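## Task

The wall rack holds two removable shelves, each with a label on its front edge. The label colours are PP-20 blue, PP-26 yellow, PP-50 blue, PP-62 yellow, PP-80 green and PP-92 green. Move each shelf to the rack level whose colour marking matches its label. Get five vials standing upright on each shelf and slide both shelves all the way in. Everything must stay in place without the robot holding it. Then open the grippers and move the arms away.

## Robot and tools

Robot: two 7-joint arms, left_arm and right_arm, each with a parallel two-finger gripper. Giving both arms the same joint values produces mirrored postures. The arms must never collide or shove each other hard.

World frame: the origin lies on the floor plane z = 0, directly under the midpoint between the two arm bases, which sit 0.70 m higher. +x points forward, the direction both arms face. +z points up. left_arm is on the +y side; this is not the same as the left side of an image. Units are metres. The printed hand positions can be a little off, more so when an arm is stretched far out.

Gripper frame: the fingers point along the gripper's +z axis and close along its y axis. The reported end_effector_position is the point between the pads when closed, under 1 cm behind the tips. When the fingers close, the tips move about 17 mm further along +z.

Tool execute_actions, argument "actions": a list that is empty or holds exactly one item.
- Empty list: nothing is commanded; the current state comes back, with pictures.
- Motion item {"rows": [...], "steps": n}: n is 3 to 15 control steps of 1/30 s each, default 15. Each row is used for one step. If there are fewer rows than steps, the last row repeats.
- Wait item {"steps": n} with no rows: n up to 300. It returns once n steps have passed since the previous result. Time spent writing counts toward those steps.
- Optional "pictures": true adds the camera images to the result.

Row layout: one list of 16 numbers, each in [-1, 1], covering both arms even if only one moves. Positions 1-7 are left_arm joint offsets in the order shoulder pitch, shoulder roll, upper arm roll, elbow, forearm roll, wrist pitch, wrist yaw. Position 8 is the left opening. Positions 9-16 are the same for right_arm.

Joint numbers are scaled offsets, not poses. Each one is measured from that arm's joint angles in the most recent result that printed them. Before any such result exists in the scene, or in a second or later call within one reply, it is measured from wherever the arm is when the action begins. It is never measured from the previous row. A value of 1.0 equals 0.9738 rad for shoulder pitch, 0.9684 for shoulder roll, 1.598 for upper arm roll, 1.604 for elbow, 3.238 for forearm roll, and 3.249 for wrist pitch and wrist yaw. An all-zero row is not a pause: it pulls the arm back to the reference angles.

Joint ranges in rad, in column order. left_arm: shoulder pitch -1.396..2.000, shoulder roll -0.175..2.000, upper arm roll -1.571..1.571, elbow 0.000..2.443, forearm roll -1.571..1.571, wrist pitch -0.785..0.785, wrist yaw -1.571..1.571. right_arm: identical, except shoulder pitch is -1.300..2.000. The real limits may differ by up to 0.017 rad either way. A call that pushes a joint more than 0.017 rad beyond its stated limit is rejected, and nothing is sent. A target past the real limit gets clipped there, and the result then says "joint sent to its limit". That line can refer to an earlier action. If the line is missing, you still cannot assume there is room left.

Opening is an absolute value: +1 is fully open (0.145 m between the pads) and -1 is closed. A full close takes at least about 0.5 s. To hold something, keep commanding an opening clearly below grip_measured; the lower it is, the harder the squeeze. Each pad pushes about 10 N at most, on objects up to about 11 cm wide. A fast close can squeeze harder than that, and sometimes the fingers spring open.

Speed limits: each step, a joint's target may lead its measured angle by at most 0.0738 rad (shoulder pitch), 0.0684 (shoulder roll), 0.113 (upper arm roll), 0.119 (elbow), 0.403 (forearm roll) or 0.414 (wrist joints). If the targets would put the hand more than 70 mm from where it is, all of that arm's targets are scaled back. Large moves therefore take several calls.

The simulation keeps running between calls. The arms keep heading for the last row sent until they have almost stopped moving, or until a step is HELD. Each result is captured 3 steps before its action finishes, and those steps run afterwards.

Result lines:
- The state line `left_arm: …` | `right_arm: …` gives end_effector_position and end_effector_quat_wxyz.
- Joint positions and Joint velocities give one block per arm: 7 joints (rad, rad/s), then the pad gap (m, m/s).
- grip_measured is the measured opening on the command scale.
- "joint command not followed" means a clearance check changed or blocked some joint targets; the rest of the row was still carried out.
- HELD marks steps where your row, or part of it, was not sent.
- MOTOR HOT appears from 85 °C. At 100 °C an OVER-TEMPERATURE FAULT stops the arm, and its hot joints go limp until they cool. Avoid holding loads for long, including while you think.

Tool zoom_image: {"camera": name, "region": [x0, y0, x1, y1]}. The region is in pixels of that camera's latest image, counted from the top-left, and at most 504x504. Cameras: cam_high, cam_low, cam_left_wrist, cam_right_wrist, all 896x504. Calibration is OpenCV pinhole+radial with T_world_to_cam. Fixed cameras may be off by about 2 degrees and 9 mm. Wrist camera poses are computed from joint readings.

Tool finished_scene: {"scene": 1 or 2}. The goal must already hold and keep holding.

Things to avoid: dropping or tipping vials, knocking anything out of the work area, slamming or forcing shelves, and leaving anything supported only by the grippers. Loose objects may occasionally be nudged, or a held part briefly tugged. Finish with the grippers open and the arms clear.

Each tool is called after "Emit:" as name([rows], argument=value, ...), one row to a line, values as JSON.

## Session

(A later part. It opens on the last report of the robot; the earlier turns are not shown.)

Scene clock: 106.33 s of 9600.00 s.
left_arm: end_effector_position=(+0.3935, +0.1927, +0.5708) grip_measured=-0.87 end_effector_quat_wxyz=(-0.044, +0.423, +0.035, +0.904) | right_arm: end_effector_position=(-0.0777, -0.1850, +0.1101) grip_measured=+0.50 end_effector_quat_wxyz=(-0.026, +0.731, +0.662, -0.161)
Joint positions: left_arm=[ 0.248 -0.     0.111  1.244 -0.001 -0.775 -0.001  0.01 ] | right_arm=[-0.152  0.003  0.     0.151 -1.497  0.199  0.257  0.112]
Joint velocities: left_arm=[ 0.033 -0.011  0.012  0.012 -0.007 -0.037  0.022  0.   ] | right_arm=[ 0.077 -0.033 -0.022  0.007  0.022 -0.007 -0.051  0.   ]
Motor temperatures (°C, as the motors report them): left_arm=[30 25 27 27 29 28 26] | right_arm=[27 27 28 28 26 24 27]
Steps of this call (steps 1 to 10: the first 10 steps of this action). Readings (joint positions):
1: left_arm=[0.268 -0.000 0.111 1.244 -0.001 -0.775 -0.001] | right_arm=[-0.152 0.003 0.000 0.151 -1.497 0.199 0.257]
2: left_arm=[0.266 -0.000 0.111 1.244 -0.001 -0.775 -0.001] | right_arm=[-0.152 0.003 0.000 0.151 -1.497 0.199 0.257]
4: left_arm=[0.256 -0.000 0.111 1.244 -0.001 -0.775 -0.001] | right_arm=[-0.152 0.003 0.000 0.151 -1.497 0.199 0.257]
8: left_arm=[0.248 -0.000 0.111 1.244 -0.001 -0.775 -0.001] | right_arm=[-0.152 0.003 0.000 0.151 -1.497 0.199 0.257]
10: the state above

Emit:
execute_actions([
  {"rows":[[0,0,0,-0.003,0,-0.002,0,-1,0,0,0,0,0,0,0,0.5],[0,0,0,-0.006,0,-0.002,0,-1,0,0,0,0,0,0,0,0.5],[0,0,0,-0.009,0,-0.002,0,-1,0,0,0,0,0,0,0,0.5]],"steps":11},
], pictures=true)

Emit:
zoom_image(camera="cam_low", region=[480,230,620,370])

Scene clock: 106.70 s of 9600.00 s.
left_arm: end_effector_position=(+0.3940, +0.1927, +0.5672) grip_measured=-0.87 end_effector_quat_wxyz=(-0.043, +0.426, +0.035, +0.903) | right_arm: end_effector_position=(-0.0777, -0.1850, +0.1101) grip_measured=+0.50 end_effector_quat_wxyz=(-0.026, +0.731, +0.662, -0.161)
Joint positions: left_arm=[ 0.248 -0.     0.111  1.232 -0.001 -0.78  -0.001  0.01 ] | right_arm=[-0.152  0.003  0.     0.151 -1.497  0.199  0.257  0.112]
Joint velocities: left_arm=[-0.055 -0.033  0.017 -0.002 -0.051 -0.007 -0.007 -0.   ] | right_arm=[-0.055 -0.011 -0.002  0.002  0.066 -0.037  0.007  0.   ]
Motor temperatures (°C, as the motors report them): left_arm=[30 25 27 27 29 28 26] | right_arm=[27 27 28 28 26 24 27]
Steps of this call (steps 1 to 3: the last 3 steps of your previous action; steps 4 to 11: the first 8 steps of this action). Readings (joint positions):
4: left_arm=[0.248 -0.000 0.111 1.244 -0.001 -0.776 -0.001] | right_arm=[-0.152 0.003 0.000 0.151 -1.497 0.199 0.257]
5: left_arm=[0.248 -0.000 0.111 1.240 -0.001 -0.777 -0.001] | right_arm=[-0.152 0.003 0.000 0.151 -1.497 0.199 0.257]
7: left_arm=[0.248 -0.000 0.111 1.232 -0.001 -0.780 -0.001] | right_arm=[-0.152 0.003 0.000 0.151 -1.497 0.199 0.257]
11: the state above
camera_calibration (this result's frames):
cam_left_wrist: T_world_to_cam=[[-0.162725, -0.966951, -0.19628, 0.358218], [0.491447, 0.0930677, -0.86592, 0.291516], [0.85557, -0.237368, 0.460061, -0.495809], [0, 0, 0, 1]] pos_world=[0.339226, 0.201559, 0.550843]
cam_right_wrist: T_world_to_cam=[[0.810613, -0.196971, -0.55146, 0.0890973], [0.00503026, -0.939353, 0.342914, -0.19874], [-0.58556, -0.280744, -0.760461, 0.0383165], [0, 0, 0, 1]] pos_world=[-0.0487871, -0.158381, 0.146423]

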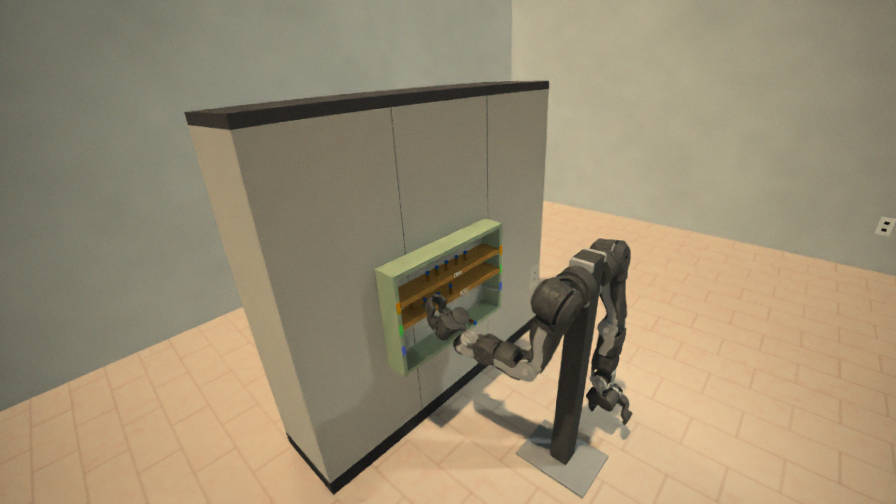

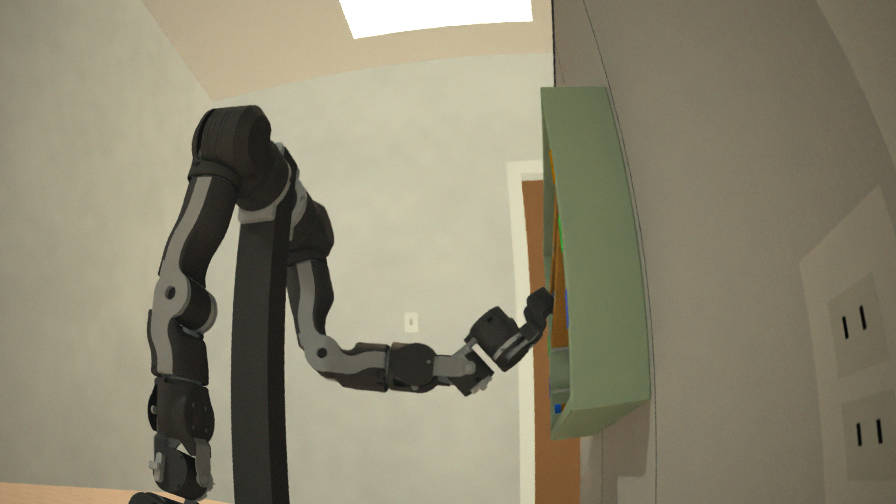

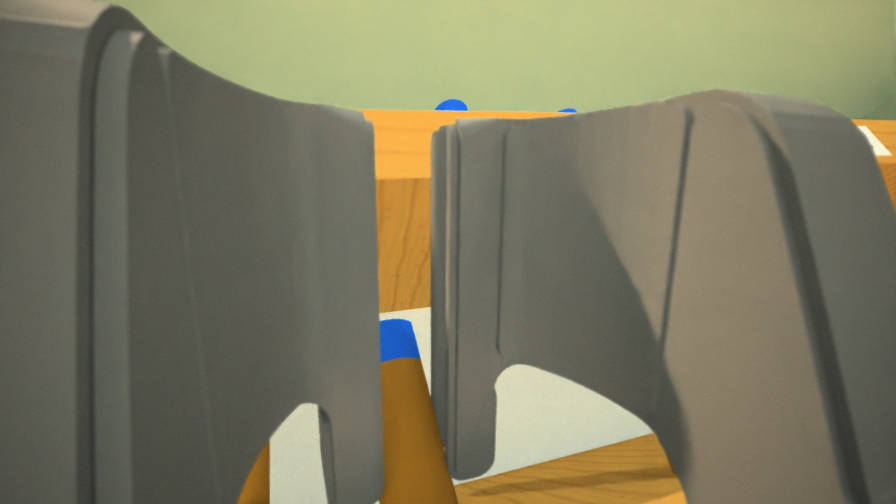

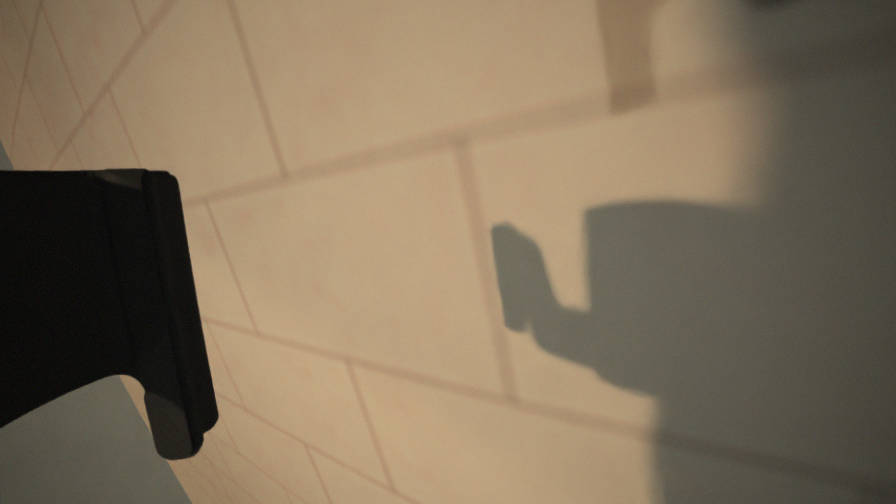

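Region (480, 230, 620, 370) of cam_low's 896x504 image, scaled by 3.600, with more detail than that image has.

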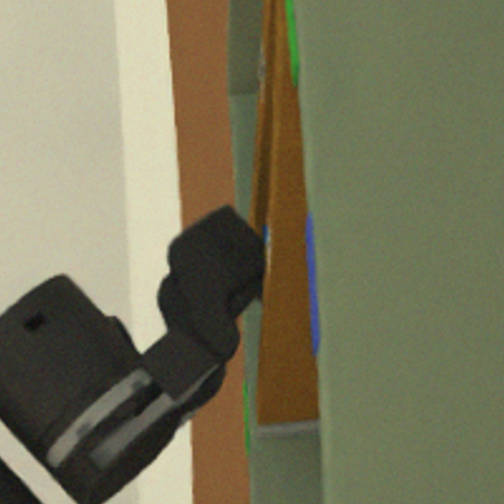

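Emit:
execute_actions([
  {"rows":[[-0.003,0,0,0,0,0,0,-1,0,0,0,0,0,0,0,0.5],[-0.006,0,0,0,0,0,0,-1,0,0,0,0,0,0,0,0.5]],"steps":10},
])

Scene clock: 107.03 s of 9600.00 s.
left_arm: end_effector_position=(+0.3934, +0.1926, +0.5668) grip_measured=-0.87 end_effector_quat_wxyz=(-0.044, +0.426, +0.035, +0.903) | right_arm: end_effector_position=(-0.0777, -0.1850, +0.1101) grip_measured=+0.50 end_effector_quat_wxyz=(-0.026, +0.731, +0.662, -0.161)
Joint positions: left_arm=[ 0.246 -0.     0.111  1.232 -0.001 -0.783 -0.001  0.01 ] | right_arm=[-0.152  0.003  0.     0.151 -1.497  0.199  0.257  0.112]
Joint velocities: left_arm=[ 0.121 -0.011 -0.002 -0.002  0.051 -0.022  0.022 -0.   ] | right_arm=[-0.011  0.055  0.022 -0.002 -0.022 -0.022 -0.007 -0.   ]
Motor temperatures (°C, as the motors report them): left_arm=[30 25 27 27 29 28 26] | right_arm=[27 27 28 28 26 24 27]
Steps of this call (steps 1 to 3: the last 3 steps of your previous action; steps 4 to 10: the first 7 steps of this action). Readings (joint positions):
4: left_arm=[0.248 -0.000 0.111 1.232 -0.001 -0.780 -0.001] | right_arm=[-0.152 0.003 0.000 0.151 -1.497 0.199 0.257]
5: left_arm=[0.247 -0.000 0.111 1.232 -0.001 -0.781 -0.001] | right_arm=[-0.152 0.003 0.000 0.151 -1.497 0.199 0.257]
7: left_arm=[0.246 -0.000 0.111 1.232 -0.001 -0.783 -0.001] | right_arm=[-0.152 0.003 0.000 0.151 -1.497 0.199 0.257]
10: the state above

Emit:
execute_actions([
  {"rows":[[0,0,0,0,0,0,0,-0.9,0,0,0,0,0,0,0,0.5],[0,0,0,0,0,0,0,-0.86,0,0,0,0,0,0,0,0.5],[0,0,0,0,0,0,0,-0.84,0,0,0,0,0,0,0,0.5],[0,0,0,0,0,0,0,-0.8,0,0,0,0,0,0,0,0.5],[0,0,0,0,0,0,0,-0.68,0,0,0,0,0,0,0,0.5],[0,0,0,0,0,0,0,-0.68,0,0,0,0,0,0,0,0.5],[0,0,0,0,0,0,0,-0.68,0,0,0,0,0,0,0,0.5],[-0.02,0,0,0.015,0,0,0,-0.68,0,0,0,0,0,0,0,0.5],[-0.06,0,0,0.045,0,0,0,-0.68,0,0,0,0,0,0,0,0.5],[-0.12,0,0,0.09,0,0,0,-0.68,0,0,0,0,0,0,0,0.5],[-0.18,0,0,0.13,0,0,0,-0.68,0,0,0,0,0,0,0,0.5],[-0.24,0,0,0.17,0,0,0,-0.68,0,0,0,0,0,0,0,0.5],[-0.3,0,0,0.21,0,0,0,-0.68,0,0,0,0,0,0,0,0.5],[-0.37,0,0,0.26,0,0,0,-0.68,0,0,0,0,0,0,0,0.5]]},
])

Emit:
execute_actions([
  {"steps":14},
], pictures=true)

Emit:
zoom_image(camera="cam_high", region=[370,220,530,380])

Scene clock: 107.70 s of 9600.00 s.
left_arm: end_effector_position=(+0.3395, +0.1914, +0.5695) grip_measured=-0.68 end_effector_quat_wxyz=(-0.051, +0.414, +0.023, +0.909) | right_arm: end_effector_position=(-0.0777, -0.1850, +0.1101) grip_measured=+0.50 end_effector_quat_wxyz=(-0.026, +0.731, +0.662, -0.161)
Joint positions: left_arm=[ 0.009  0.     0.111  1.494 -0.001 -0.783 -0.001  0.024] | right_arm=[-0.152  0.003  0.     0.151 -1.497  0.199  0.257  0.112]
Joint velocities: left_arm=[-1.615 -0.055 -0.002  1.341 -0.022 -0.3   -0.022  0.   ] | right_arm=[-0.055 -0.011  0.002 -0.012 -0.007 -0.037  0.007 -0.   ]
Motor temperatures (°C, as the motors report them): left_arm=[30 25 27 27 29 28 26] | right_arm=[27 27 28 28 26 24 27]
Steps of this call (steps 1 to 3: the last 3 steps of your previous action; steps 4 to 8: the robot went on to your last target; steps 9 to 20: the first 12 steps of this action). Readings (joint positions):
9: left_arm=[0.246 -0.000 0.111 1.232 -0.001 -0.784 -0.001] | right_arm=[-0.152 0.003 0.000 0.151 -1.497 0.199 0.257]
10: left_arm=[0.246 -0.000 0.111 1.232 -0.001 -0.784 -0.001] | right_arm=[-0.152 0.003 0.000 0.151 -1.497 0.199 0.257]
12: left_arm=[0.246 -0.000 0.111 1.232 -0.001 -0.784 -0.001] | right_arm=[-0.152 0.003 0.000 0.151 -1.497 0.199 0.257]
16: left_arm=[0.236 -0.000 0.111 1.246 -0.001 -0.781 -0.001] | right_arm=[-0.152 0.003 0.000 0.151 -1.497 0.199 0.257]
20: the state above

Scene clock: 108.17 s of 9600.00 s.
left_arm: end_effector_position=(+0.3093, +0.1895, +0.5817) grip_measured=-0.68 end_effector_quat_wxyz=(-0.054, +0.400, +0.016, +0.915) | right_arm: end_effector_position=(-0.0777, -0.1850, +0.1101) grip_measured=+0.50 end_effector_quat_wxyz=(-0.026, +0.731, +0.662, -0.161)
Joint positions: left_arm=[-0.116 -0.     0.112  1.65  -0.001 -0.783 -0.001  0.024] | right_arm=[-0.152  0.003  0.     0.151 -1.497  0.199  0.257  0.112]
Joint velocities: left_arm=[-0.055 -0.011  0.002 -0.007 -0.022 -0.066 -0.037 -0.   ] | right_arm=[ 0.077 -0.055  0.002  0.007 -0.022  0.007  0.022  0.   ]
Motor temperatures (°C, as the motors report them): left_arm=[29 25 27 27 29 28 26] | right_arm=[27 27 28 28 26 24 27]
Kept back: nothing.
Steps of this call (steps 1 to 3: the last 3 steps of your previous action; steps 4 to 14: the robot went on to your last target). Readings (joint positions):
1: left_arm=[-0.052 -0.000 0.111 1.551 -0.001 -0.781 -0.001] | right_arm=[-0.152 0.003 0.000 0.151 -1.497 0.199 0.257]
2: left_arm=[-0.116 -0.000 0.111 1.625 -0.002 -0.778 -0.001] | right_arm=[-0.152 0.003 0.000 0.151 -1.497 0.199 0.257]
4: left_arm=[-0.126 -0.000 0.112 1.651 -0.001 -0.785 -0.001] | right_arm=[-0.152 0.003 0.000 0.151 -1.497 0.199 0.257]
8: left_arm=[-0.115 -0.000 0.112 1.650 -0.001 -0.783 -0.001] | right_arm=[-0.152 0.003 0.000 0.151 -1.497 0.199 0.257]
14: the state above
camera_calibration (this result's frames):
cam_left_wrist: T_world_to_cam=[[-0.147188, -0.957144, -0.249422, 0.36851], [0.537499, 0.134286, -0.832504, 0.304442], [0.83032, -0.256598, 0.494698, -0.43946], [0, 0, 0, 1]] pos_world=[0.255496, 0.19907, 0.562764]
cam_right_wrist: T_world_to_cam=[[0.810613, -0.196971, -0.55146, 0.0890973], [0.00503026, -0.939353, 0.342914, -0.19874], [-0.58556, -0.280744, -0.760461, 0.0383165], [0, 0, 0, 1]] pos_world=[-0.0487871, -0.158381, 0.146423]

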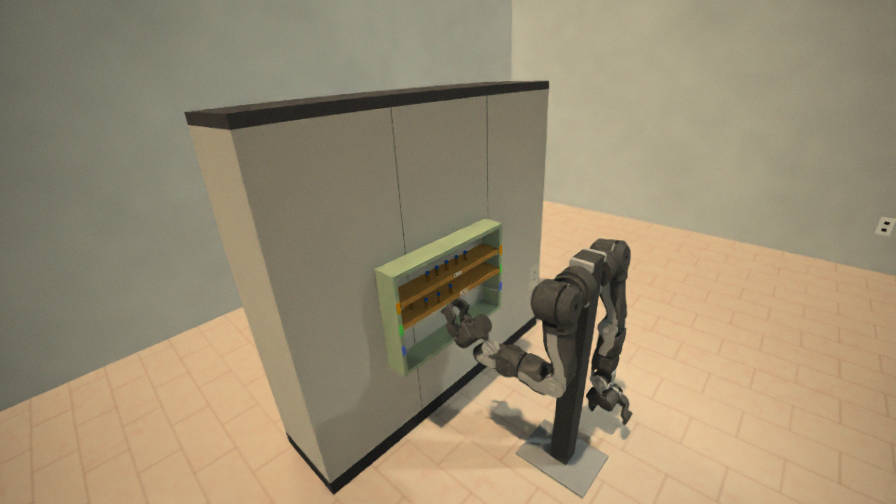

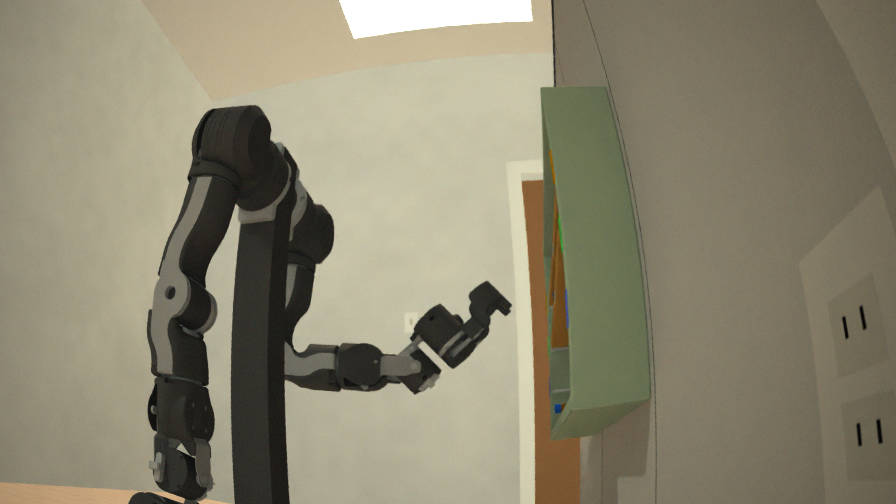

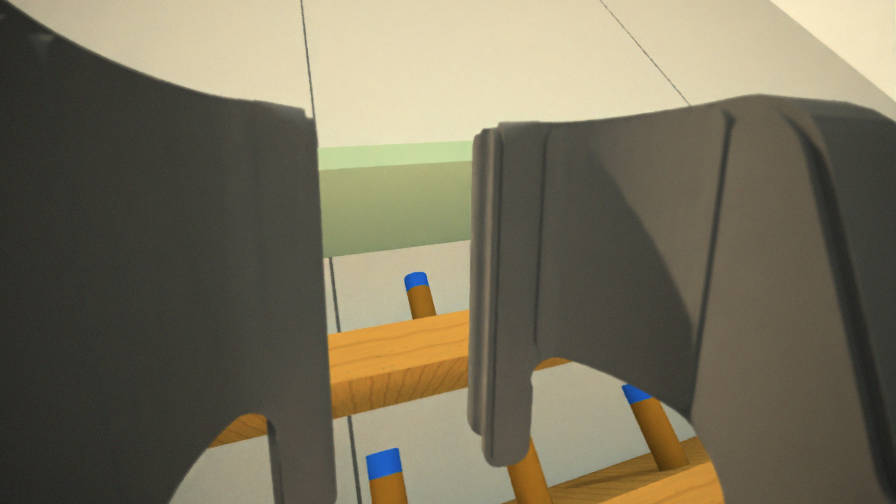

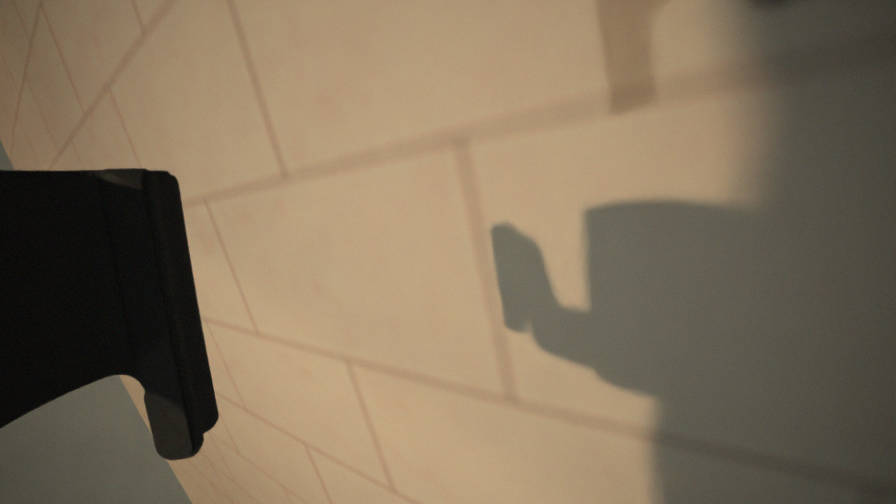

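Region (370, 220, 530, 380) of cam_high's 896x504 image, scaled by 3.150, with more detail than that image has.

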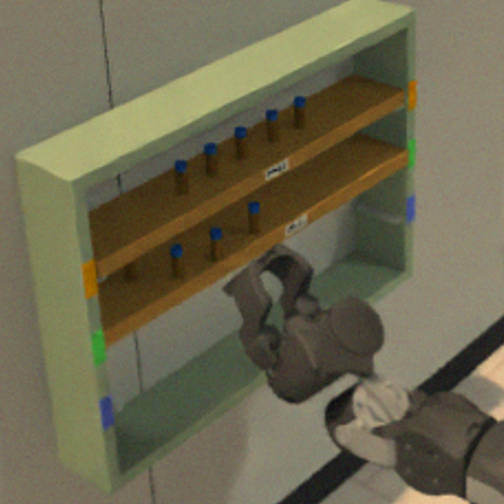

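Emit:
execute_actions([
  {"rows":[[0.02,-0.04,-0.06,-0.04,-0.01,0.04,0,-0.5,0,0,0,0,0,0,0,0.5],[0.04,-0.08,-0.12,-0.08,-0.02,0.08,0,-0.42,0,0,0,0,0,0,0,0.5],[0.06,-0.12,-0.18,-0.12,-0.03,0.12,0,-0.42,0,0,0,0,0,0,0,0.5],[0.075,-0.15,-0.23,-0.155,-0.04,0.15,0,-0.42,0,0,0,0,0,0,0,0.5],[0.078,-0.165,-0.26,-0.17,-0.04,0.17,0,-0.42,0,0,0,0,0,0,0,0.5]]},
])

Emit:
execute_actions([
  {"steps":10},
], pictures=true)

Scene clock: 108.83 s of 9600.00 s.
left_arm: end_effector_position=(+0.3470, -0.0042, +0.4494) grip_measured=-0.42 end_effector_quat_wxyz=(+0.131, +0.681, -0.097, +0.714) | right_arm: end_effector_position=(-0.0777, -0.1850, +0.1101) grip_measured=+0.50 end_effector_quat_wxyz=(-0.026, +0.731, +0.662, -0.161)
Joint positions: left_arm=[-0.039 -0.164 -0.306  1.375 -0.13  -0.234 -0.002  0.044] | right_arm=[-0.152  0.003  0.     0.151 -1.497  0.199  0.257  0.112]
Joint velocities: left_arm=[-0.033 -0.121 -0.129  0.002  0.007  0.007 -0.066 -0.   ] | right_arm=[-0.033 -0.077 -0.012 -0.007  0.037 -0.037  0.007  0.   ]
Motor temperatures (°C, as the motors report them): left_arm=[29 25 27 27 29 28 26] | right_arm=[27 27 28 28 26 24 27]
Steps of this call (steps 1 to 8: the robot went on to your last target; steps 9 to 20: the first 12 steps of this action). Readings (joint positions):
9: left_arm=[-0.102 -0.005 0.069 1.618 -0.002 -0.741 -0.017] | right_arm=[-0.152 0.003 0.000 0.151 -1.497 0.199 0.257]
10: left_arm=[-0.070 -0.042 -0.010 1.541 -0.023 -0.648 -0.021] | right_arm=[-0.152 0.003 0.000 0.151 -1.497 0.199 0.257]
12: left_arm=[-0.040 -0.151 -0.206 1.403 -0.089 -0.416 -0.013] | right_arm=[-0.152 0.003 0.000 0.151 -1.497 0.199 0.257]
16: left_arm=[-0.044 -0.157 -0.299 1.371 -0.131 -0.243 0.010] | right_arm=[-0.152 0.003 0.000 0.151 -1.497 0.199 0.257]
20: the state above

Scene clock: 109.17 s of 9600.00 s.
left_arm: end_effector_position=(+0.3471, -0.0027, +0.4485) grip_measured=-0.42 end_effector_quat_wxyz=(+0.129, +0.682, -0.099, +0.713) | right_arm: end_effector_position=(-0.0777, -0.1850, +0.1101) grip_measured=+0.50 end_effector_quat_wxyz=(-0.026, +0.731, +0.662, -0.161)
Joint positions: left_arm=[-0.039 -0.16  -0.304  1.375 -0.13  -0.233 -0.002  0.044] | right_arm=[-0.152  0.003  0.     0.151 -1.497  0.199  0.257  0.112]
Joint velocities: left_arm=[-0.011  0.011  0.002 -0.012  0.037 -0.022 -0.022  0.   ] | right_arm=[ 0.033  0.055  0.012 -0.007  0.051  0.037 -0.037 -0.   ]
Motor temperatures (°C, as the motors report them): left_arm=[29 25 27 27 29 28 26] | right_arm=[27 27 28 28 26 24 27]
Kept back: nothing.
Steps of this call (steps 1 to 3: the last 3 steps of your previous action; steps 4 to 10: the robot went on to your last target). Readings (joint positions):
1: left_arm=[-0.039 -0.165 -0.308 1.375 -0.130 -0.234 -0.002] | right_arm=[-0.152 0.003 0.000 0.151 -1.497 0.199 0.257]
2: left_arm=[-0.039 -0.163 -0.306 1.375 -0.130 -0.234 -0.002] | right_arm=[-0.152 0.003 0.000 0.151 -1.497 0.199 0.257]
4: left_arm=[-0.039 -0.160 -0.304 1.375 -0.130 -0.233 -0.002] | right_arm=[-0.152 0.003 0.000 0.151 -1.497 0.199 0.257]
8: left_arm=[-0.039 -0.160 -0.304 1.375 -0.130 -0.233 -0.002] | right_arm=[-0.152 0.003 0.000 0.151 -1.497 0.199 0.257]
10: the state above
camera_calibration (this result's frames):
cam_left_wrist: T_world_to_cam=[[-0.627293, -0.778652, 0.0143038, 0.205758], [-0.0993392, 0.0617852, -0.993134, 0.491886], [0.772422, -0.624406, -0.116108, -0.161252], [0, 0, 0, 1]] pos_world=[0.302488, 0.0291363, 0.466842]
cam_right_wrist: T_world_to_cam=[[0.810613, -0.196971, -0.55146, 0.0890973], [0.00503026, -0.939353, 0.342914, -0.19874], [-0.58556, -0.280744, -0.760461, 0.0383165], [0, 0, 0, 1]] pos_world=[-0.0487871, -0.158381, 0.146423]

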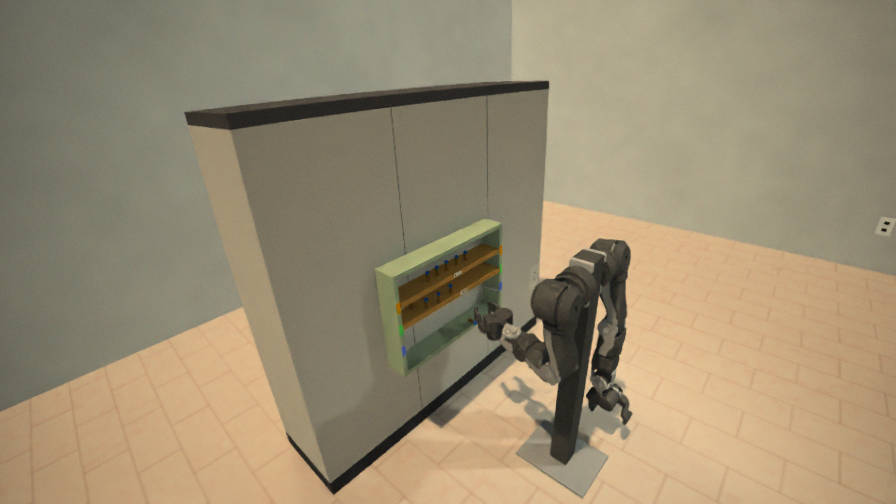

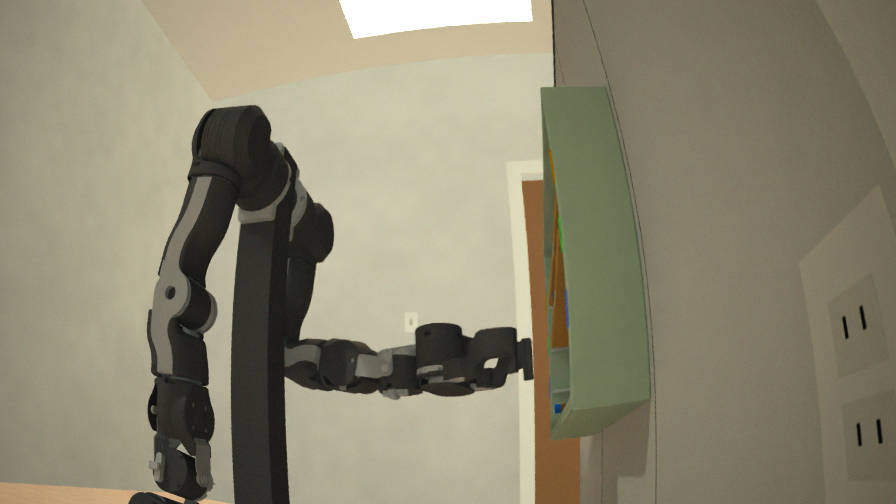

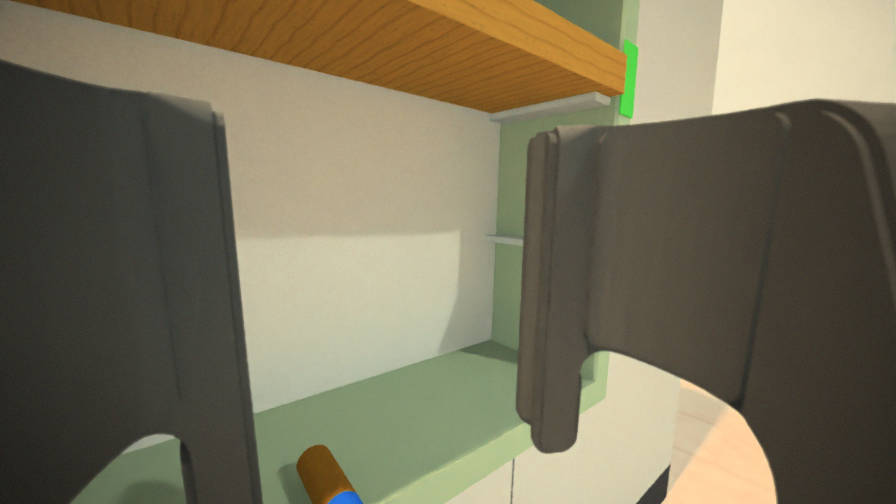

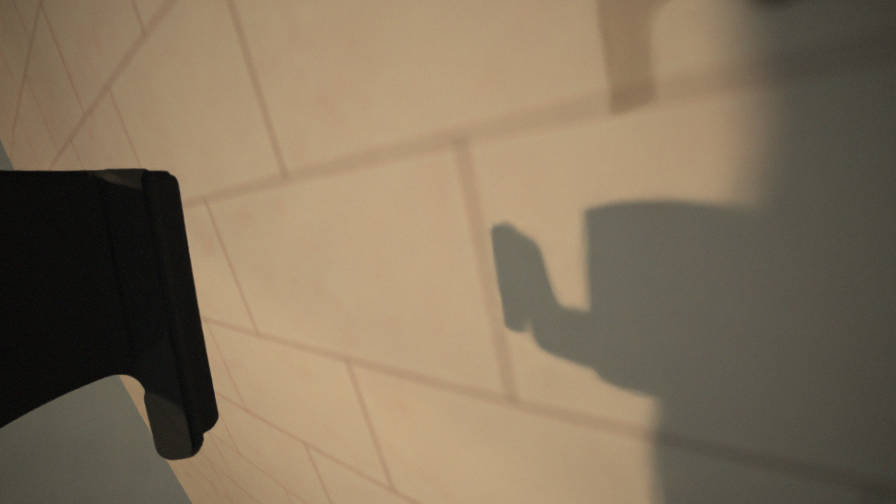

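Emit:
execute_actions([
  {"rows":[[0.04,0,0,-0.03,0,0,0,-0.42,0,0,0,0,0,0,0,0.5],[0.09,0,0,-0.065,0,0,0,-0.42,0,0,0,0,0,0,0,0.5],[0.14,0,0,-0.1,0.01,-0.01,0,-0.42,0,0,0,0,0,0,0,0.5],[0.19,0,0,-0.14,0.01,-0.01,0,-0.42,0,0,0,0,0,0,0,0.5],[0.24,0,0,-0.18,0.02,-0.02,0,-0.42,0,0,0,0,0,0,0,0.5],[0.29,0,0,-0.22,0.02,-0.025,0,-0.42,0,0,0,0,0,0,0,0.5],[0.34,0,0,-0.26,0.03,-0.03,0,-0.42,0,0,0,0,0,0,0,0.5],[0.38,0,0,-0.295,0.03,-0.035,0,-0.42,0,0,0,0,0,0,0,0.5],[0.4,0,0,-0.315,0.03,-0.04,0,-0.42,0,0,0,0,0,0,0,0.5],[0.41,0,0,-0.325,0.03,-0.04,0,-0.42,0,0,0,0,0,0,0,0.5]]},
])

Emit:
execute_actions([
  {"steps":10},
])

Scene clock: 109.77 s of 9600.00 s.
left_arm: end_effector_position=(+0.4227, -0.0078, +0.4307) grip_measured=-0.42 end_effector_quat_wxyz=(+0.126, +0.684, -0.120, +0.708) | right_arm: end_effector_position=(-0.0777, -0.1850, +0.1101) grip_measured=+0.50 end_effector_quat_wxyz=(-0.026, +0.731, +0.662, -0.161)
Joint positions: left_arm=[ 0.362 -0.158 -0.304  0.857 -0.035 -0.356 -0.002  0.044] | right_arm=[-0.152  0.003  0.     0.151 -1.497  0.199  0.257  0.112]
Joint velocities: left_arm=[-0.077  0.011  0.002 -0.012 -0.022 -0.081 -0.022 -0.   ] | right_arm=[ 0.011 -0.055  0.012  0.007  0.007 -0.037 -0.037  0.   ]
Motor temperatures (°C, as the motors report them): left_arm=[29 25 27 27 29 28 26] | right_arm=[27 27 28 28 26 24 27]
Steps of this call (steps 1 to 6: the robot went on to your last target; steps 7 to 18: the first 12 steps of this action). Readings (joint positions):
7: left_arm=[-0.016 -0.160 -0.306 1.342 -0.130 -0.237 -0.002] | right_arm=[-0.152 0.003 0.000 0.151 -1.497 0.199 0.257]
8: left_arm=[0.034 -0.160 -0.307 1.275 -0.131 -0.234 -0.002] | right_arm=[-0.152 0.003 0.000 0.151 -1.497 0.199 0.257]
10: left_arm=[0.146 -0.159 -0.306 1.159 -0.109 -0.252 -0.002] | right_arm=[-0.152 0.003 0.000 0.151 -1.497 0.199 0.257]
14: left_arm=[0.333 -0.161 -0.306 0.909 -0.047 -0.323 -0.002] | right_arm=[-0.152 0.003 0.000 0.151 -1.497 0.199 0.257]
18: the state above

Scene clock: 110.10 s of 9600.00 s.
left_arm: end_effector_position=(+0.4225, -0.0078, +0.4308) grip_measured=-0.42 end_effector_quat_wxyz=(+0.126, +0.684, -0.120, +0.709) | right_arm: end_effector_position=(-0.0777, -0.1850, +0.1101) grip_measured=+0.50 end_effector_quat_wxyz=(-0.026, +0.731, +0.662, -0.161)
Joint positions: left_arm=[ 0.361 -0.158 -0.304  0.856 -0.034 -0.36  -0.002  0.044] | right_arm=[-0.152  0.003  0.     0.151 -1.497  0.199  0.257  0.112]
Joint velocities: left_arm=[ 0.121  0.011 -0.007 -0.017 -0.022 -0.022  0.007  0.   ] | right_arm=[-0.011 -0.011 -0.022  0.002 -0.037 -0.051  0.007  0.   ]
Motor temperatures (°C, as the motors report them): left_arm=[29 25 27 27 29 28 26] | right_arm=[27 27 28 28 26 24 27]
Kept back: nothing.
Steps of this call (steps 1 to 3: the last 3 steps of your previous action; steps 4 to 10: the robot went on to your last target). Readings (joint positions):
1: left_arm=[0.361 -0.158 -0.304 0.856 -0.035 -0.357 -0.002] | right_arm=[-0.152 0.003 0.000 0.151 -1.497 0.199 0.257]
2: left_arm=[0.361 -0.158 -0.304 0.856 -0.035 -0.358 -0.002] | right_arm=[-0.152 0.003 0.000 0.151 -1.497 0.199 0.257]
4: left_arm=[0.361 -0.158 -0.304 0.856 -0.035 -0.359 -0.002] | right_arm=[-0.152 0.003 0.000 0.151 -1.497 0.199 0.257]
8: left_arm=[0.361 -0.158 -0.304 0.856 -0.034 -0.360 -0.002] | right_arm=[-0.152 0.003 0.000 0.151 -1.497 0.199 0.257]
10: the state above

Emit:
execute_actions([
  {"rows":[[0,0,-0.012,-0.006,0,0,0,-0.42,0,0,0,0,0,0,0,0.5],[0,0,-0.025,-0.013,0,0,0,-0.42,0,0,0,0,0,0,0,0.5],[0,0,-0.03,-0.02,0,0,0,-0.42,0,0,0,0,0,0,0,0.5],[0,0,-0.03,-0.028,0,0,0,-0.42,0,0,0,0,0,0,0,0.5],[0,0,-0.03,-0.036,0,0,0,-0.42,0,0,0,0,0,0,0,0.5],[0,0,-0.03,-0.044,0,0,0,-0.42,0,0,0,0,0,0,0,0.5],[0,0,-0.03,-0.05,0,0,0,-0.42,0,0,0,0,0,0,0,0.5]]},
], pictures=true)

Scene clock: 110.63 s of 9600.00 s.
left_arm: end_effector_position=(+0.4104, -0.0196, +0.4006) grip_measured=-0.42 end_effector_quat_wxyz=(+0.130, +0.708, -0.148, +0.678) | right_arm: end_effector_position=(-0.0777, -0.1850, +0.1101) grip_measured=+0.50 end_effector_quat_wxyz=(-0.026, +0.731, +0.662, -0.161)
Joint positions: left_arm=[ 0.359 -0.157 -0.354  0.775 -0.034 -0.359 -0.003  0.044] | right_arm=[-0.152  0.003  0.     0.151 -1.497  0.199  0.257  0.112]
Joint velocities: left_arm=[ 0.011 -0.011 -0.007 -0.012  0.007 -0.022 -0.007  0.   ] | right_arm=[ 0.011  0.055 -0.017  0.002  0.022 -0.007 -0.022  0.   ]
Motor temperatures (°C, as the motors report them): left_arm=[29 25 27 27 29 28 26] | right_arm=[27 27 28 28 26 24 27]
Steps of this call (steps 1 to 4: the robot went on to your last target; steps 5 to 16: the first 12 steps of this action). Readings (joint positions):
5: left_arm=[0.363 -0.156 -0.316 0.853 -0.034 -0.360 -0.003] | right_arm=[-0.152 0.003 0.000 0.151 -1.497 0.199 0.257]
6: left_arm=[0.364 -0.155 -0.338 0.843 -0.033 -0.360 -0.003] | right_arm=[-0.152 0.003 0.000 0.151 -1.497 0.199 0.257]
8: left_arm=[0.362 -0.163 -0.354 0.816 -0.034 -0.360 -0.003] | right_arm=[-0.152 0.003 0.000 0.151 -1.497 0.199 0.257]
12: left_arm=[0.360 -0.157 -0.354 0.775 -0.034 -0.359 -0.003] | right_arm=[-0.152 0.003 0.000 0.151 -1.497 0.199 0.257]
16: the state above
camera_calibration (this result's frames):
cam_left_wrist: T_world_to_cam=[[-0.681668, -0.731661, -0.00116008, 0.262327], [-0.16185, 0.152337, -0.974986, 0.471882], [0.713536, -0.664429, -0.222263, -0.160365], [0, 0, 0, 1]] pos_world=[0.369621, 0.0134983, 0.42474]
cam_right_wrist: T_world_to_cam=[[0.810613, -0.196971, -0.55146, 0.0890973], [0.00503026, -0.939353, 0.342914, -0.19874], [-0.58556, -0.280744, -0.760461, 0.0383165], [0, 0, 0, 1]] pos_world=[-0.0487871, -0.158381, 0.146423]

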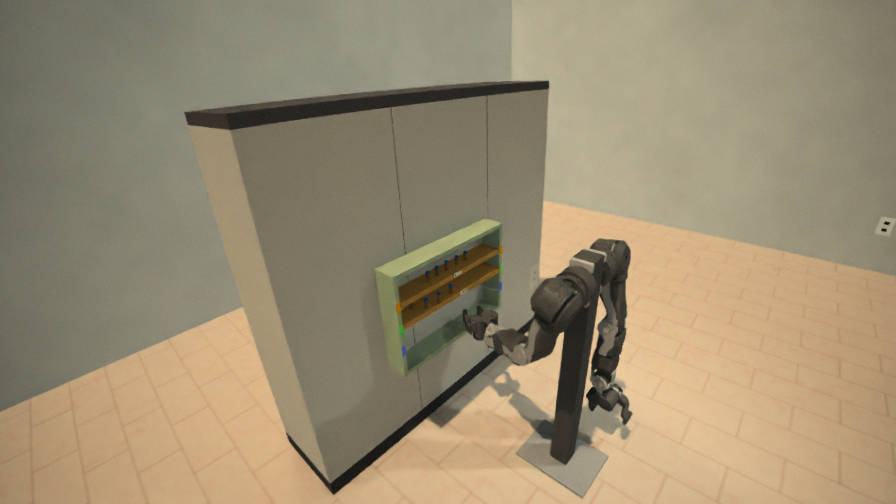

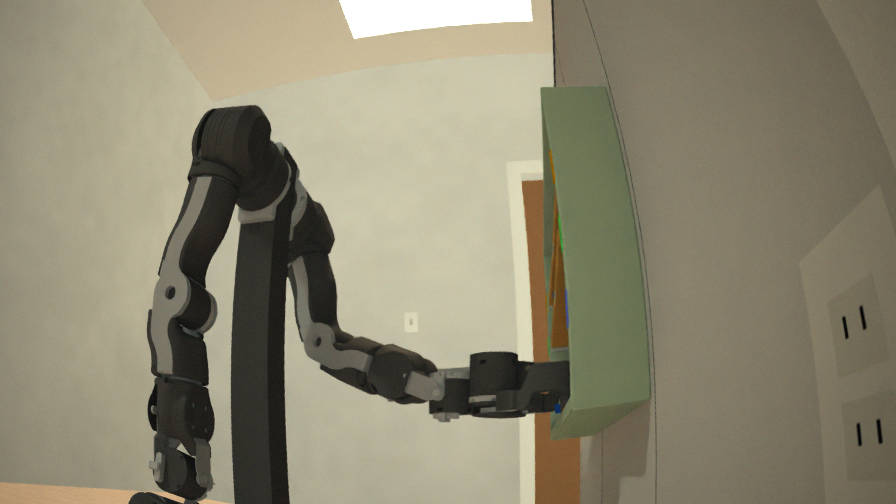

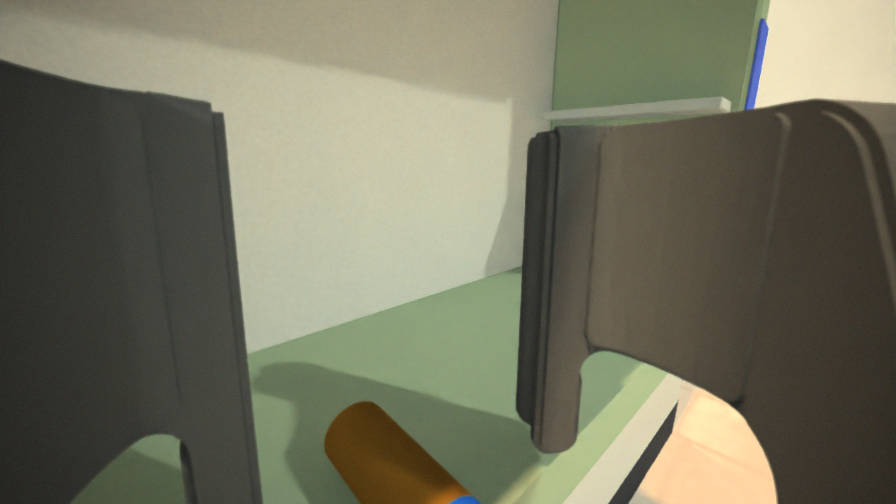

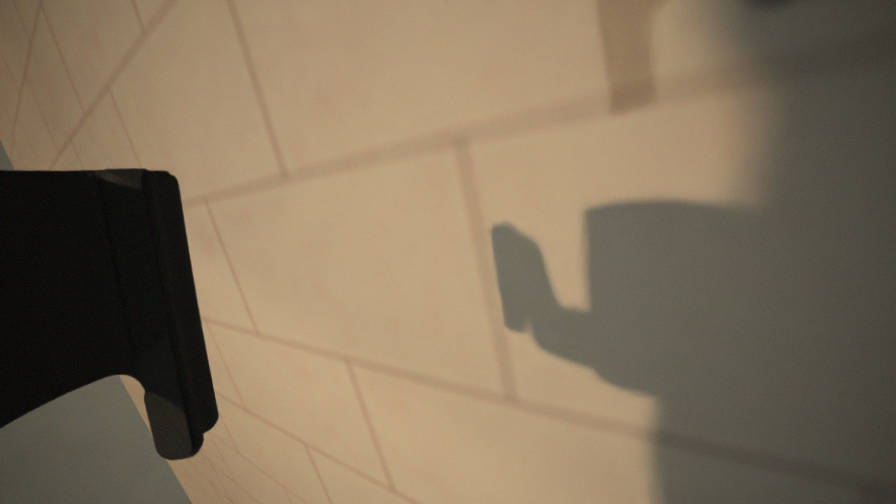

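Emit:
execute_actions([
  {"rows":[[-0.004,0,0,0,0,0,-0.004,-0.42,0,0,0,0,0,0,0,0.5],[-0.008,0,0,0,0,0,-0.008,-0.42,0,0,0,0,0,0,0,0.5],[-0.012,0,0,0,0,0,-0.008,-0.42,0,0,0,0,0,0,0,0.5],[-0.015,0,0,0,0,0,-0.008,-0.48,0,0,0,0,0,0,0,0.5],[-0.015,0,0,0,0,0,-0.008,-0.55,0,0,0,0,0,0,0,0.5],[-0.015,0,0,0,0,0,-0.008,-0.62,0,0,0,0,0,0,0,0.5]],"steps":13},
], pictures=true)

Scene clock: 111.07 s of 9600.00 s.
left_arm: end_effector_position=(+0.4078, -0.0175, +0.3969) grip_measured=-0.62 end_effector_quat_wxyz=(+0.126, +0.711, -0.140, +0.678) | right_arm: end_effector_position=(-0.0777, -0.1850, +0.1101) grip_measured=+0.50 end_effector_quat_wxyz=(-0.026, +0.731, +0.662, -0.161)
Joint positions: left_arm=[ 0.347 -0.159 -0.354  0.776 -0.034 -0.365 -0.021  0.029] | right_arm=[-0.152  0.003  0.     0.151 -1.497  0.199  0.257  0.112]
Joint velocities: left_arm=[-0.033  0.011 -0.012 -0.002  0.037 -0.007 -0.007  0.   ] | right_arm=[-0.121 -0.033 -0.012  0.007 -0.037 -0.066  0.007  0.   ]
Motor temperatures (°C, as the motors report them): left_arm=[29 25 27 27 29 28 26] | right_arm=[27 27 28 28 26 24 27]
Steps of this call (steps 1 to 3: the last 3 steps of your previous action; steps 4 to 13: the first 10 steps of this action). Readings (joint positions):
4: left_arm=[0.359 -0.157 -0.354 0.775 -0.034 -0.359 -0.006] | right_arm=[-0.152 0.003 0.000 0.151 -1.497 0.199 0.257]
5: left_arm=[0.357 -0.157 -0.354 0.775 -0.034 -0.359 -0.014] | right_arm=[-0.152 0.003 0.000 0.151 -1.497 0.199 0.257]
7: left_arm=[0.347 -0.157 -0.354 0.776 -0.034 -0.363 -0.021] | right_arm=[-0.152 0.003 0.000 0.151 -1.497 0.199 0.257]
11: left_arm=[0.347 -0.159 -0.354 0.776 -0.034 -0.365 -0.021] | right_arm=[-0.152 0.003 0.000 0.151 -1.497 0.199 0.257]
13: the state above
camera_calibration (this result's frames):
cam_left_wrist: T_world_to_cam=[[-0.668492, -0.743698, 0.00563937, 0.253778], [-0.170546, 0.145911, -0.974487, 0.470732], [0.723901, -0.652398, -0.224375, -0.161093], [0, 0, 0, 1]] pos_world=[0.366546, 0.0149528, 0.421146]
cam_right_wrist: T_world_to_cam=[[0.810613, -0.196971, -0.55146, 0.0890973], [0.00503026, -0.939353, 0.342914, -0.19874], [-0.58556, -0.280744, -0.760461, 0.0383165], [0, 0, 0, 1]] pos_world=[-0.0487871, -0.158381, 0.146423]

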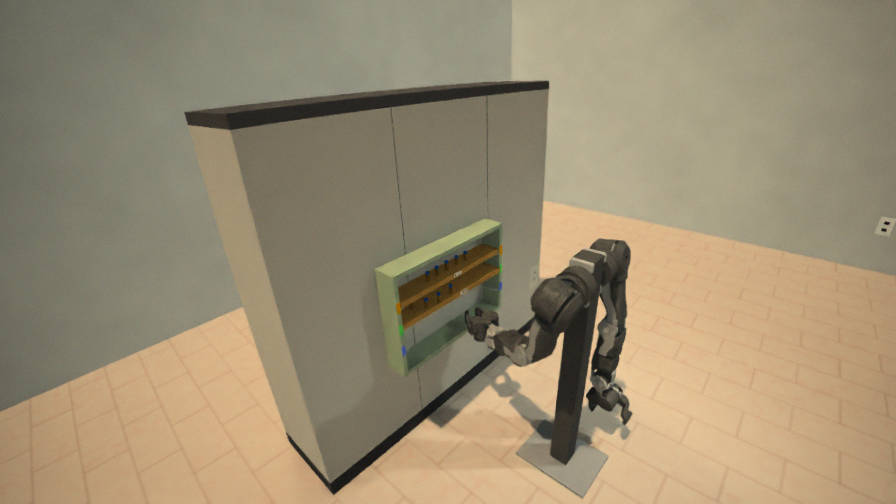

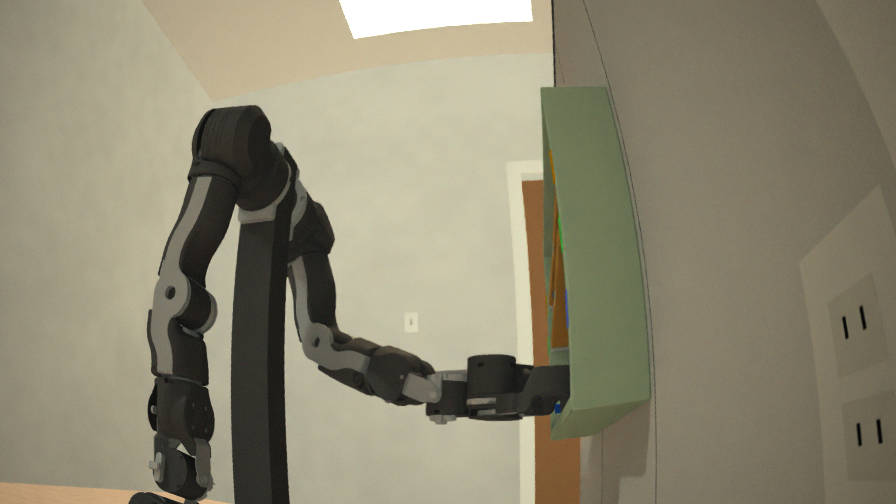

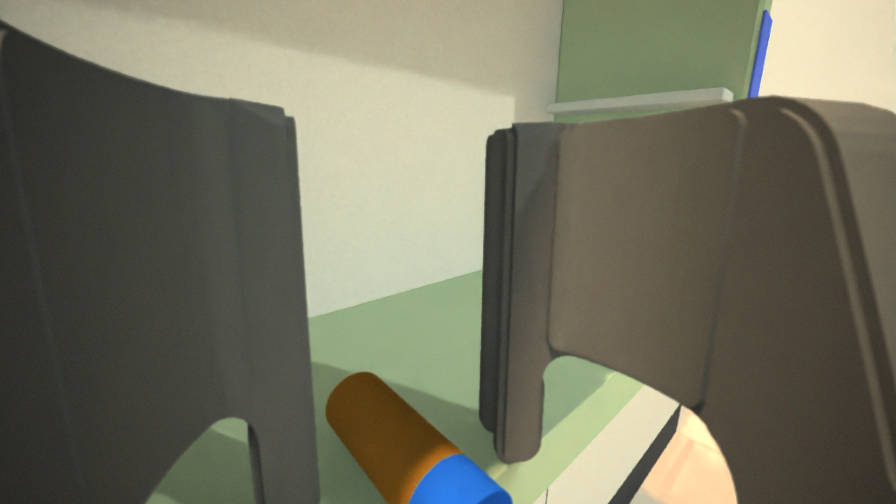

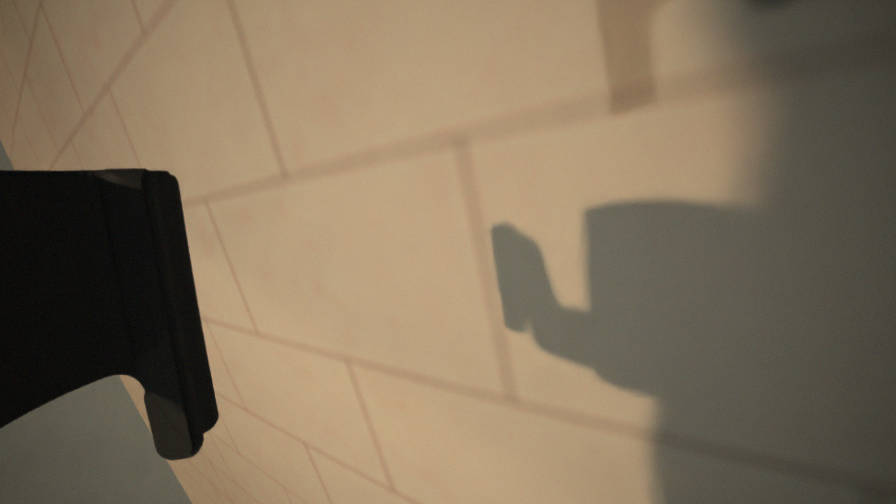

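Emit:
execute_actions([
  {"rows":[[0,0,0,0,0,0,0,-0.68,0,0,0,0,0,0,0,0.5],[0,0,0,0,0,0,0,-0.73,0,0,0,0,0,0,0,0.5],[0,0,0,0,0,0,0,-0.78,0,0,0,0,0,0,0,0.5],[0,0,0,0,0,0,0,-0.83,0,0,0,0,0,0,0,0.5],[0,0,0,0,0,0,0,-0.9,0,0,0,0,0,0,0,0.5],[0,0,0,0,0,0,0,-1,0,0,0,0,0,0,0,0.5],[0,0,0,0,0,0,0,-1,0,0,0,0,0,0,0,0.5],[0,0,0,0,0,0,0,-1,0,0,0,0,0,0,0,0.5],[0,0,0,0,0,0,0,-1,0,0,0,0,0,0,0,0.5],[0,0,0,0.015,0,0,0,-1,0,0,0,0,0,0,0,0.5],[0,0,0,0.03,0,0,0,-1,0,0,0,0,0,0,0,0.5],[0,0,0,0.05,0,0,0,-1,0,0,0,0,0,0,0,0.5],[0,0,0,0.07,0,0,0,-1,0,0,0,0,0,0,0,0.5],[0,0,0,0.08,0,0,0,-1,0,0,0,0,0,0,0,0.5]]},
])

Emit:
execute_actions([
  {"rows":[[0,0.03,0.02,0,0.005,0,0.04,-1,0,0,0,0,0,0,0,0.5],[0,0.08,0.05,0,0.01,0,0.08,-1,0,0,0,0,0,0,0,0.5],[0,0.13,0.08,0,0.015,0,0.12,-1,0,0,0,0,0,0,0,0.5],[0,0.18,0.11,0,0.02,0,0.16,-1,0,0,0,0,0,0,0,0.5],[0,0.23,0.14,0,0.025,0,0.2,-1,0,0,0,0,0,0,0,0.5],[0,0.28,0.17,0,0.03,0,0.24,-1,0,0,0,0,0,0,0,0.5],[0,0.33,0.2,0,0.035,0,0.28,-1,0,0,0,0,0,0,0,0.5],[0,0.38,0.2215,0,0.04,0,0.32,-1,0,0,0,0,0,0,0,0.5],[0,0.43,0.2215,0,0.04,0,0.36,-1,0,0,0,0,0,0,0,0.5],[0,0.47,0.2215,0,0.04,0,0.37,-1,0,0,0,0,0,0,0,0.5]]},
])

Emit:
execute_actions([
  {"steps":12},
])

Scene clock: 112.00 s of 9600.00 s.
left_arm: end_effector_position=(+0.4113, -0.0185, +0.4170) grip_measured=-0.86 end_effector_quat_wxyz=(+0.129, +0.693, -0.135, +0.697) | right_arm: end_effector_position=(-0.0777, -0.1850, +0.1101) grip_measured=+0.50 end_effector_quat_wxyz=(-0.026, +0.731, +0.662, -0.161)
Joint positions: left_arm=[ 0.34  -0.157 -0.354  0.842 -0.034 -0.36  -0.021  0.011] | right_arm=[-0.152  0.003  0.     0.151 -1.497  0.199  0.257  0.112]
Joint velocities: left_arm=[-0.011  0.011 -0.007  0.857 -0.022 -0.11  -0.051 -0.   ] | right_arm=[ 0.143 -0.033  0.012 -0.007  0.037 -0.037 -0.051 -0.   ]
Motor temperatures (°C, as the motors report them): left_arm=[29 25 27 27 29 28 26] | right_arm=[27 27 28 28 26 24 27]
Steps of this call (steps 1 to 3: the last 3 steps of your previous action; steps 4 to 15: the robot went on to your last target; step 16: nothing new was sent; steps 17 to 28: the first 12 steps of this action). Readings (joint positions):
17: left_arm=[0.347 -0.159 -0.354 0.776 -0.034 -0.365 -0.021] | right_arm=[-0.152 0.003 0.000 0.151 -1.497 0.199 0.257]
18: left_arm=[0.347 -0.159 -0.354 0.776 -0.034 -0.365 -0.021] | right_arm=[-0.152 0.003 0.000 0.151 -1.497 0.199 0.257]
20: left_arm=[0.347 -0.159 -0.354 0.776 -0.034 -0.365 -0.021] | right_arm=[-0.152 0.003 0.000 0.151 -1.497 0.199 0.257]
24: left_arm=[0.347 -0.159 -0.354 0.776 -0.034 -0.365 -0.021] | right_arm=[-0.152 0.003 0.000 0.151 -1.497 0.199 0.257]
28: the state above

Scene clock: 112.50 s of 9600.00 s.
left_arm: end_effector_position=(+0.3648, +0.1277, +0.4181) grip_measured=-0.86 end_effector_quat_wxyz=(+0.265, +0.634, -0.413, +0.598) | right_arm: end_effector_position=(-0.0777, -0.1850, +0.1101) grip_measured=+0.50 end_effector_quat_wxyz=(-0.026, +0.731, +0.662, -0.161)
Joint positions: left_arm=[ 0.356  0.312  0.008  0.91   0.093 -0.366  1.145  0.011] | right_arm=[-0.152  0.003  0.     0.151 -1.497  0.199  0.257  0.112]
Joint velocities: left_arm=[-0.011 -0.451 -0.042 -0.007  0.037 -0.066  0.579 -0.   ] | right_arm=[ 0.099  0.011 -0.007 -0.012 -0.037  0.051  0.007 -0.   ]
Motor temperatures (°C, as the motors report them): left_arm=[29 25 27 27 29 28 26] | right_arm=[27 27 28 28 26 24 27]
Steps of this call (steps 1 to 3: the last 3 steps of your previous action; steps 4 to 15: the first 12 steps of this action, its rows measured from where the robot was after step 3). Readings (joint positions):
3: left_arm=[0.356 -0.161 -0.354 0.911 -0.034 -0.367 -0.021] | right_arm=[-0.152 0.003 0.000 0.151 -1.497 0.199 0.257]
4: left_arm=[0.360 -0.156 -0.337 0.913 -0.030 -0.368 0.036] | right_arm=[-0.152 0.003 0.000 0.151 -1.497 0.199 0.257]
5: left_arm=[0.359 -0.131 -0.301 0.915 -0.021 -0.369 0.133] | right_arm=[-0.152 0.003 0.000 0.151 -1.497 0.199 0.257]
7: left_arm=[0.358 -0.027 -0.187 0.913 0.008 -0.368 0.357] | right_arm=[-0.152 0.003 0.000 0.151 -1.497 0.199 0.257]
11: left_arm=[0.355 0.223 0.005 0.910 0.075 -0.365 0.852] | right_arm=[-0.152 0.003 0.000 0.151 -1.497 0.199 0.257]
15: the state above

Scene clock: 112.90 s of 9600.00 s.
left_arm: end_effector_position=(+0.3595, +0.1168, +0.4170) grip_measured=-0.86 end_effector_quat_wxyz=(+0.283, +0.626, -0.422, +0.592) | right_arm: end_effector_position=(-0.0777, -0.1850, +0.1101) grip_measured=+0.50 end_effector_quat_wxyz=(-0.026, +0.731, +0.662, -0.161)
Joint positions: left_arm=[ 0.356  0.295  0.     0.91   0.094 -0.366  1.175  0.011] | right_arm=[-0.152  0.003  0.     0.151 -1.497  0.199  0.257  0.112]
Joint velocities: left_arm=[-0.033 -0.011  0.012  0.002  0.022 -0.007 -0.022  0.   ] | right_arm=[-0.011  0.011 -0.007 -0.002  0.022  0.007  0.022  0.   ]
Motor temperatures (°C, as the motors report them): left_arm=[29 25 27 27 29 28 26] | right_arm=[27 27 28 28 26 24 27]
Kept back: nothing.
Steps of this call (steps 1 to 3: the last 3 steps of your previous action; steps 4 to 12: the robot went on to your last target). Readings (joint positions):
1: left_arm=[0.356 0.296 0.003 0.910 0.093 -0.366 1.159] | right_arm=[-0.152 0.003 0.000 0.151 -1.497 0.199 0.257]
2: left_arm=[0.356 0.284 -0.002 0.910 0.093 -0.366 1.168] | right_arm=[-0.152 0.003 0.000 0.151 -1.497 0.199 0.257]
4: left_arm=[0.356 0.288 -0.003 0.910 0.093 -0.366 1.175] | right_arm=[-0.152 0.003 0.000 0.151 -1.497 0.199 0.257]
8: left_arm=[0.356 0.296 0.000 0.910 0.094 -0.366 1.175] | right_arm=[-0.152 0.003 0.000 0.151 -1.497 0.199 0.257]
12: the state above


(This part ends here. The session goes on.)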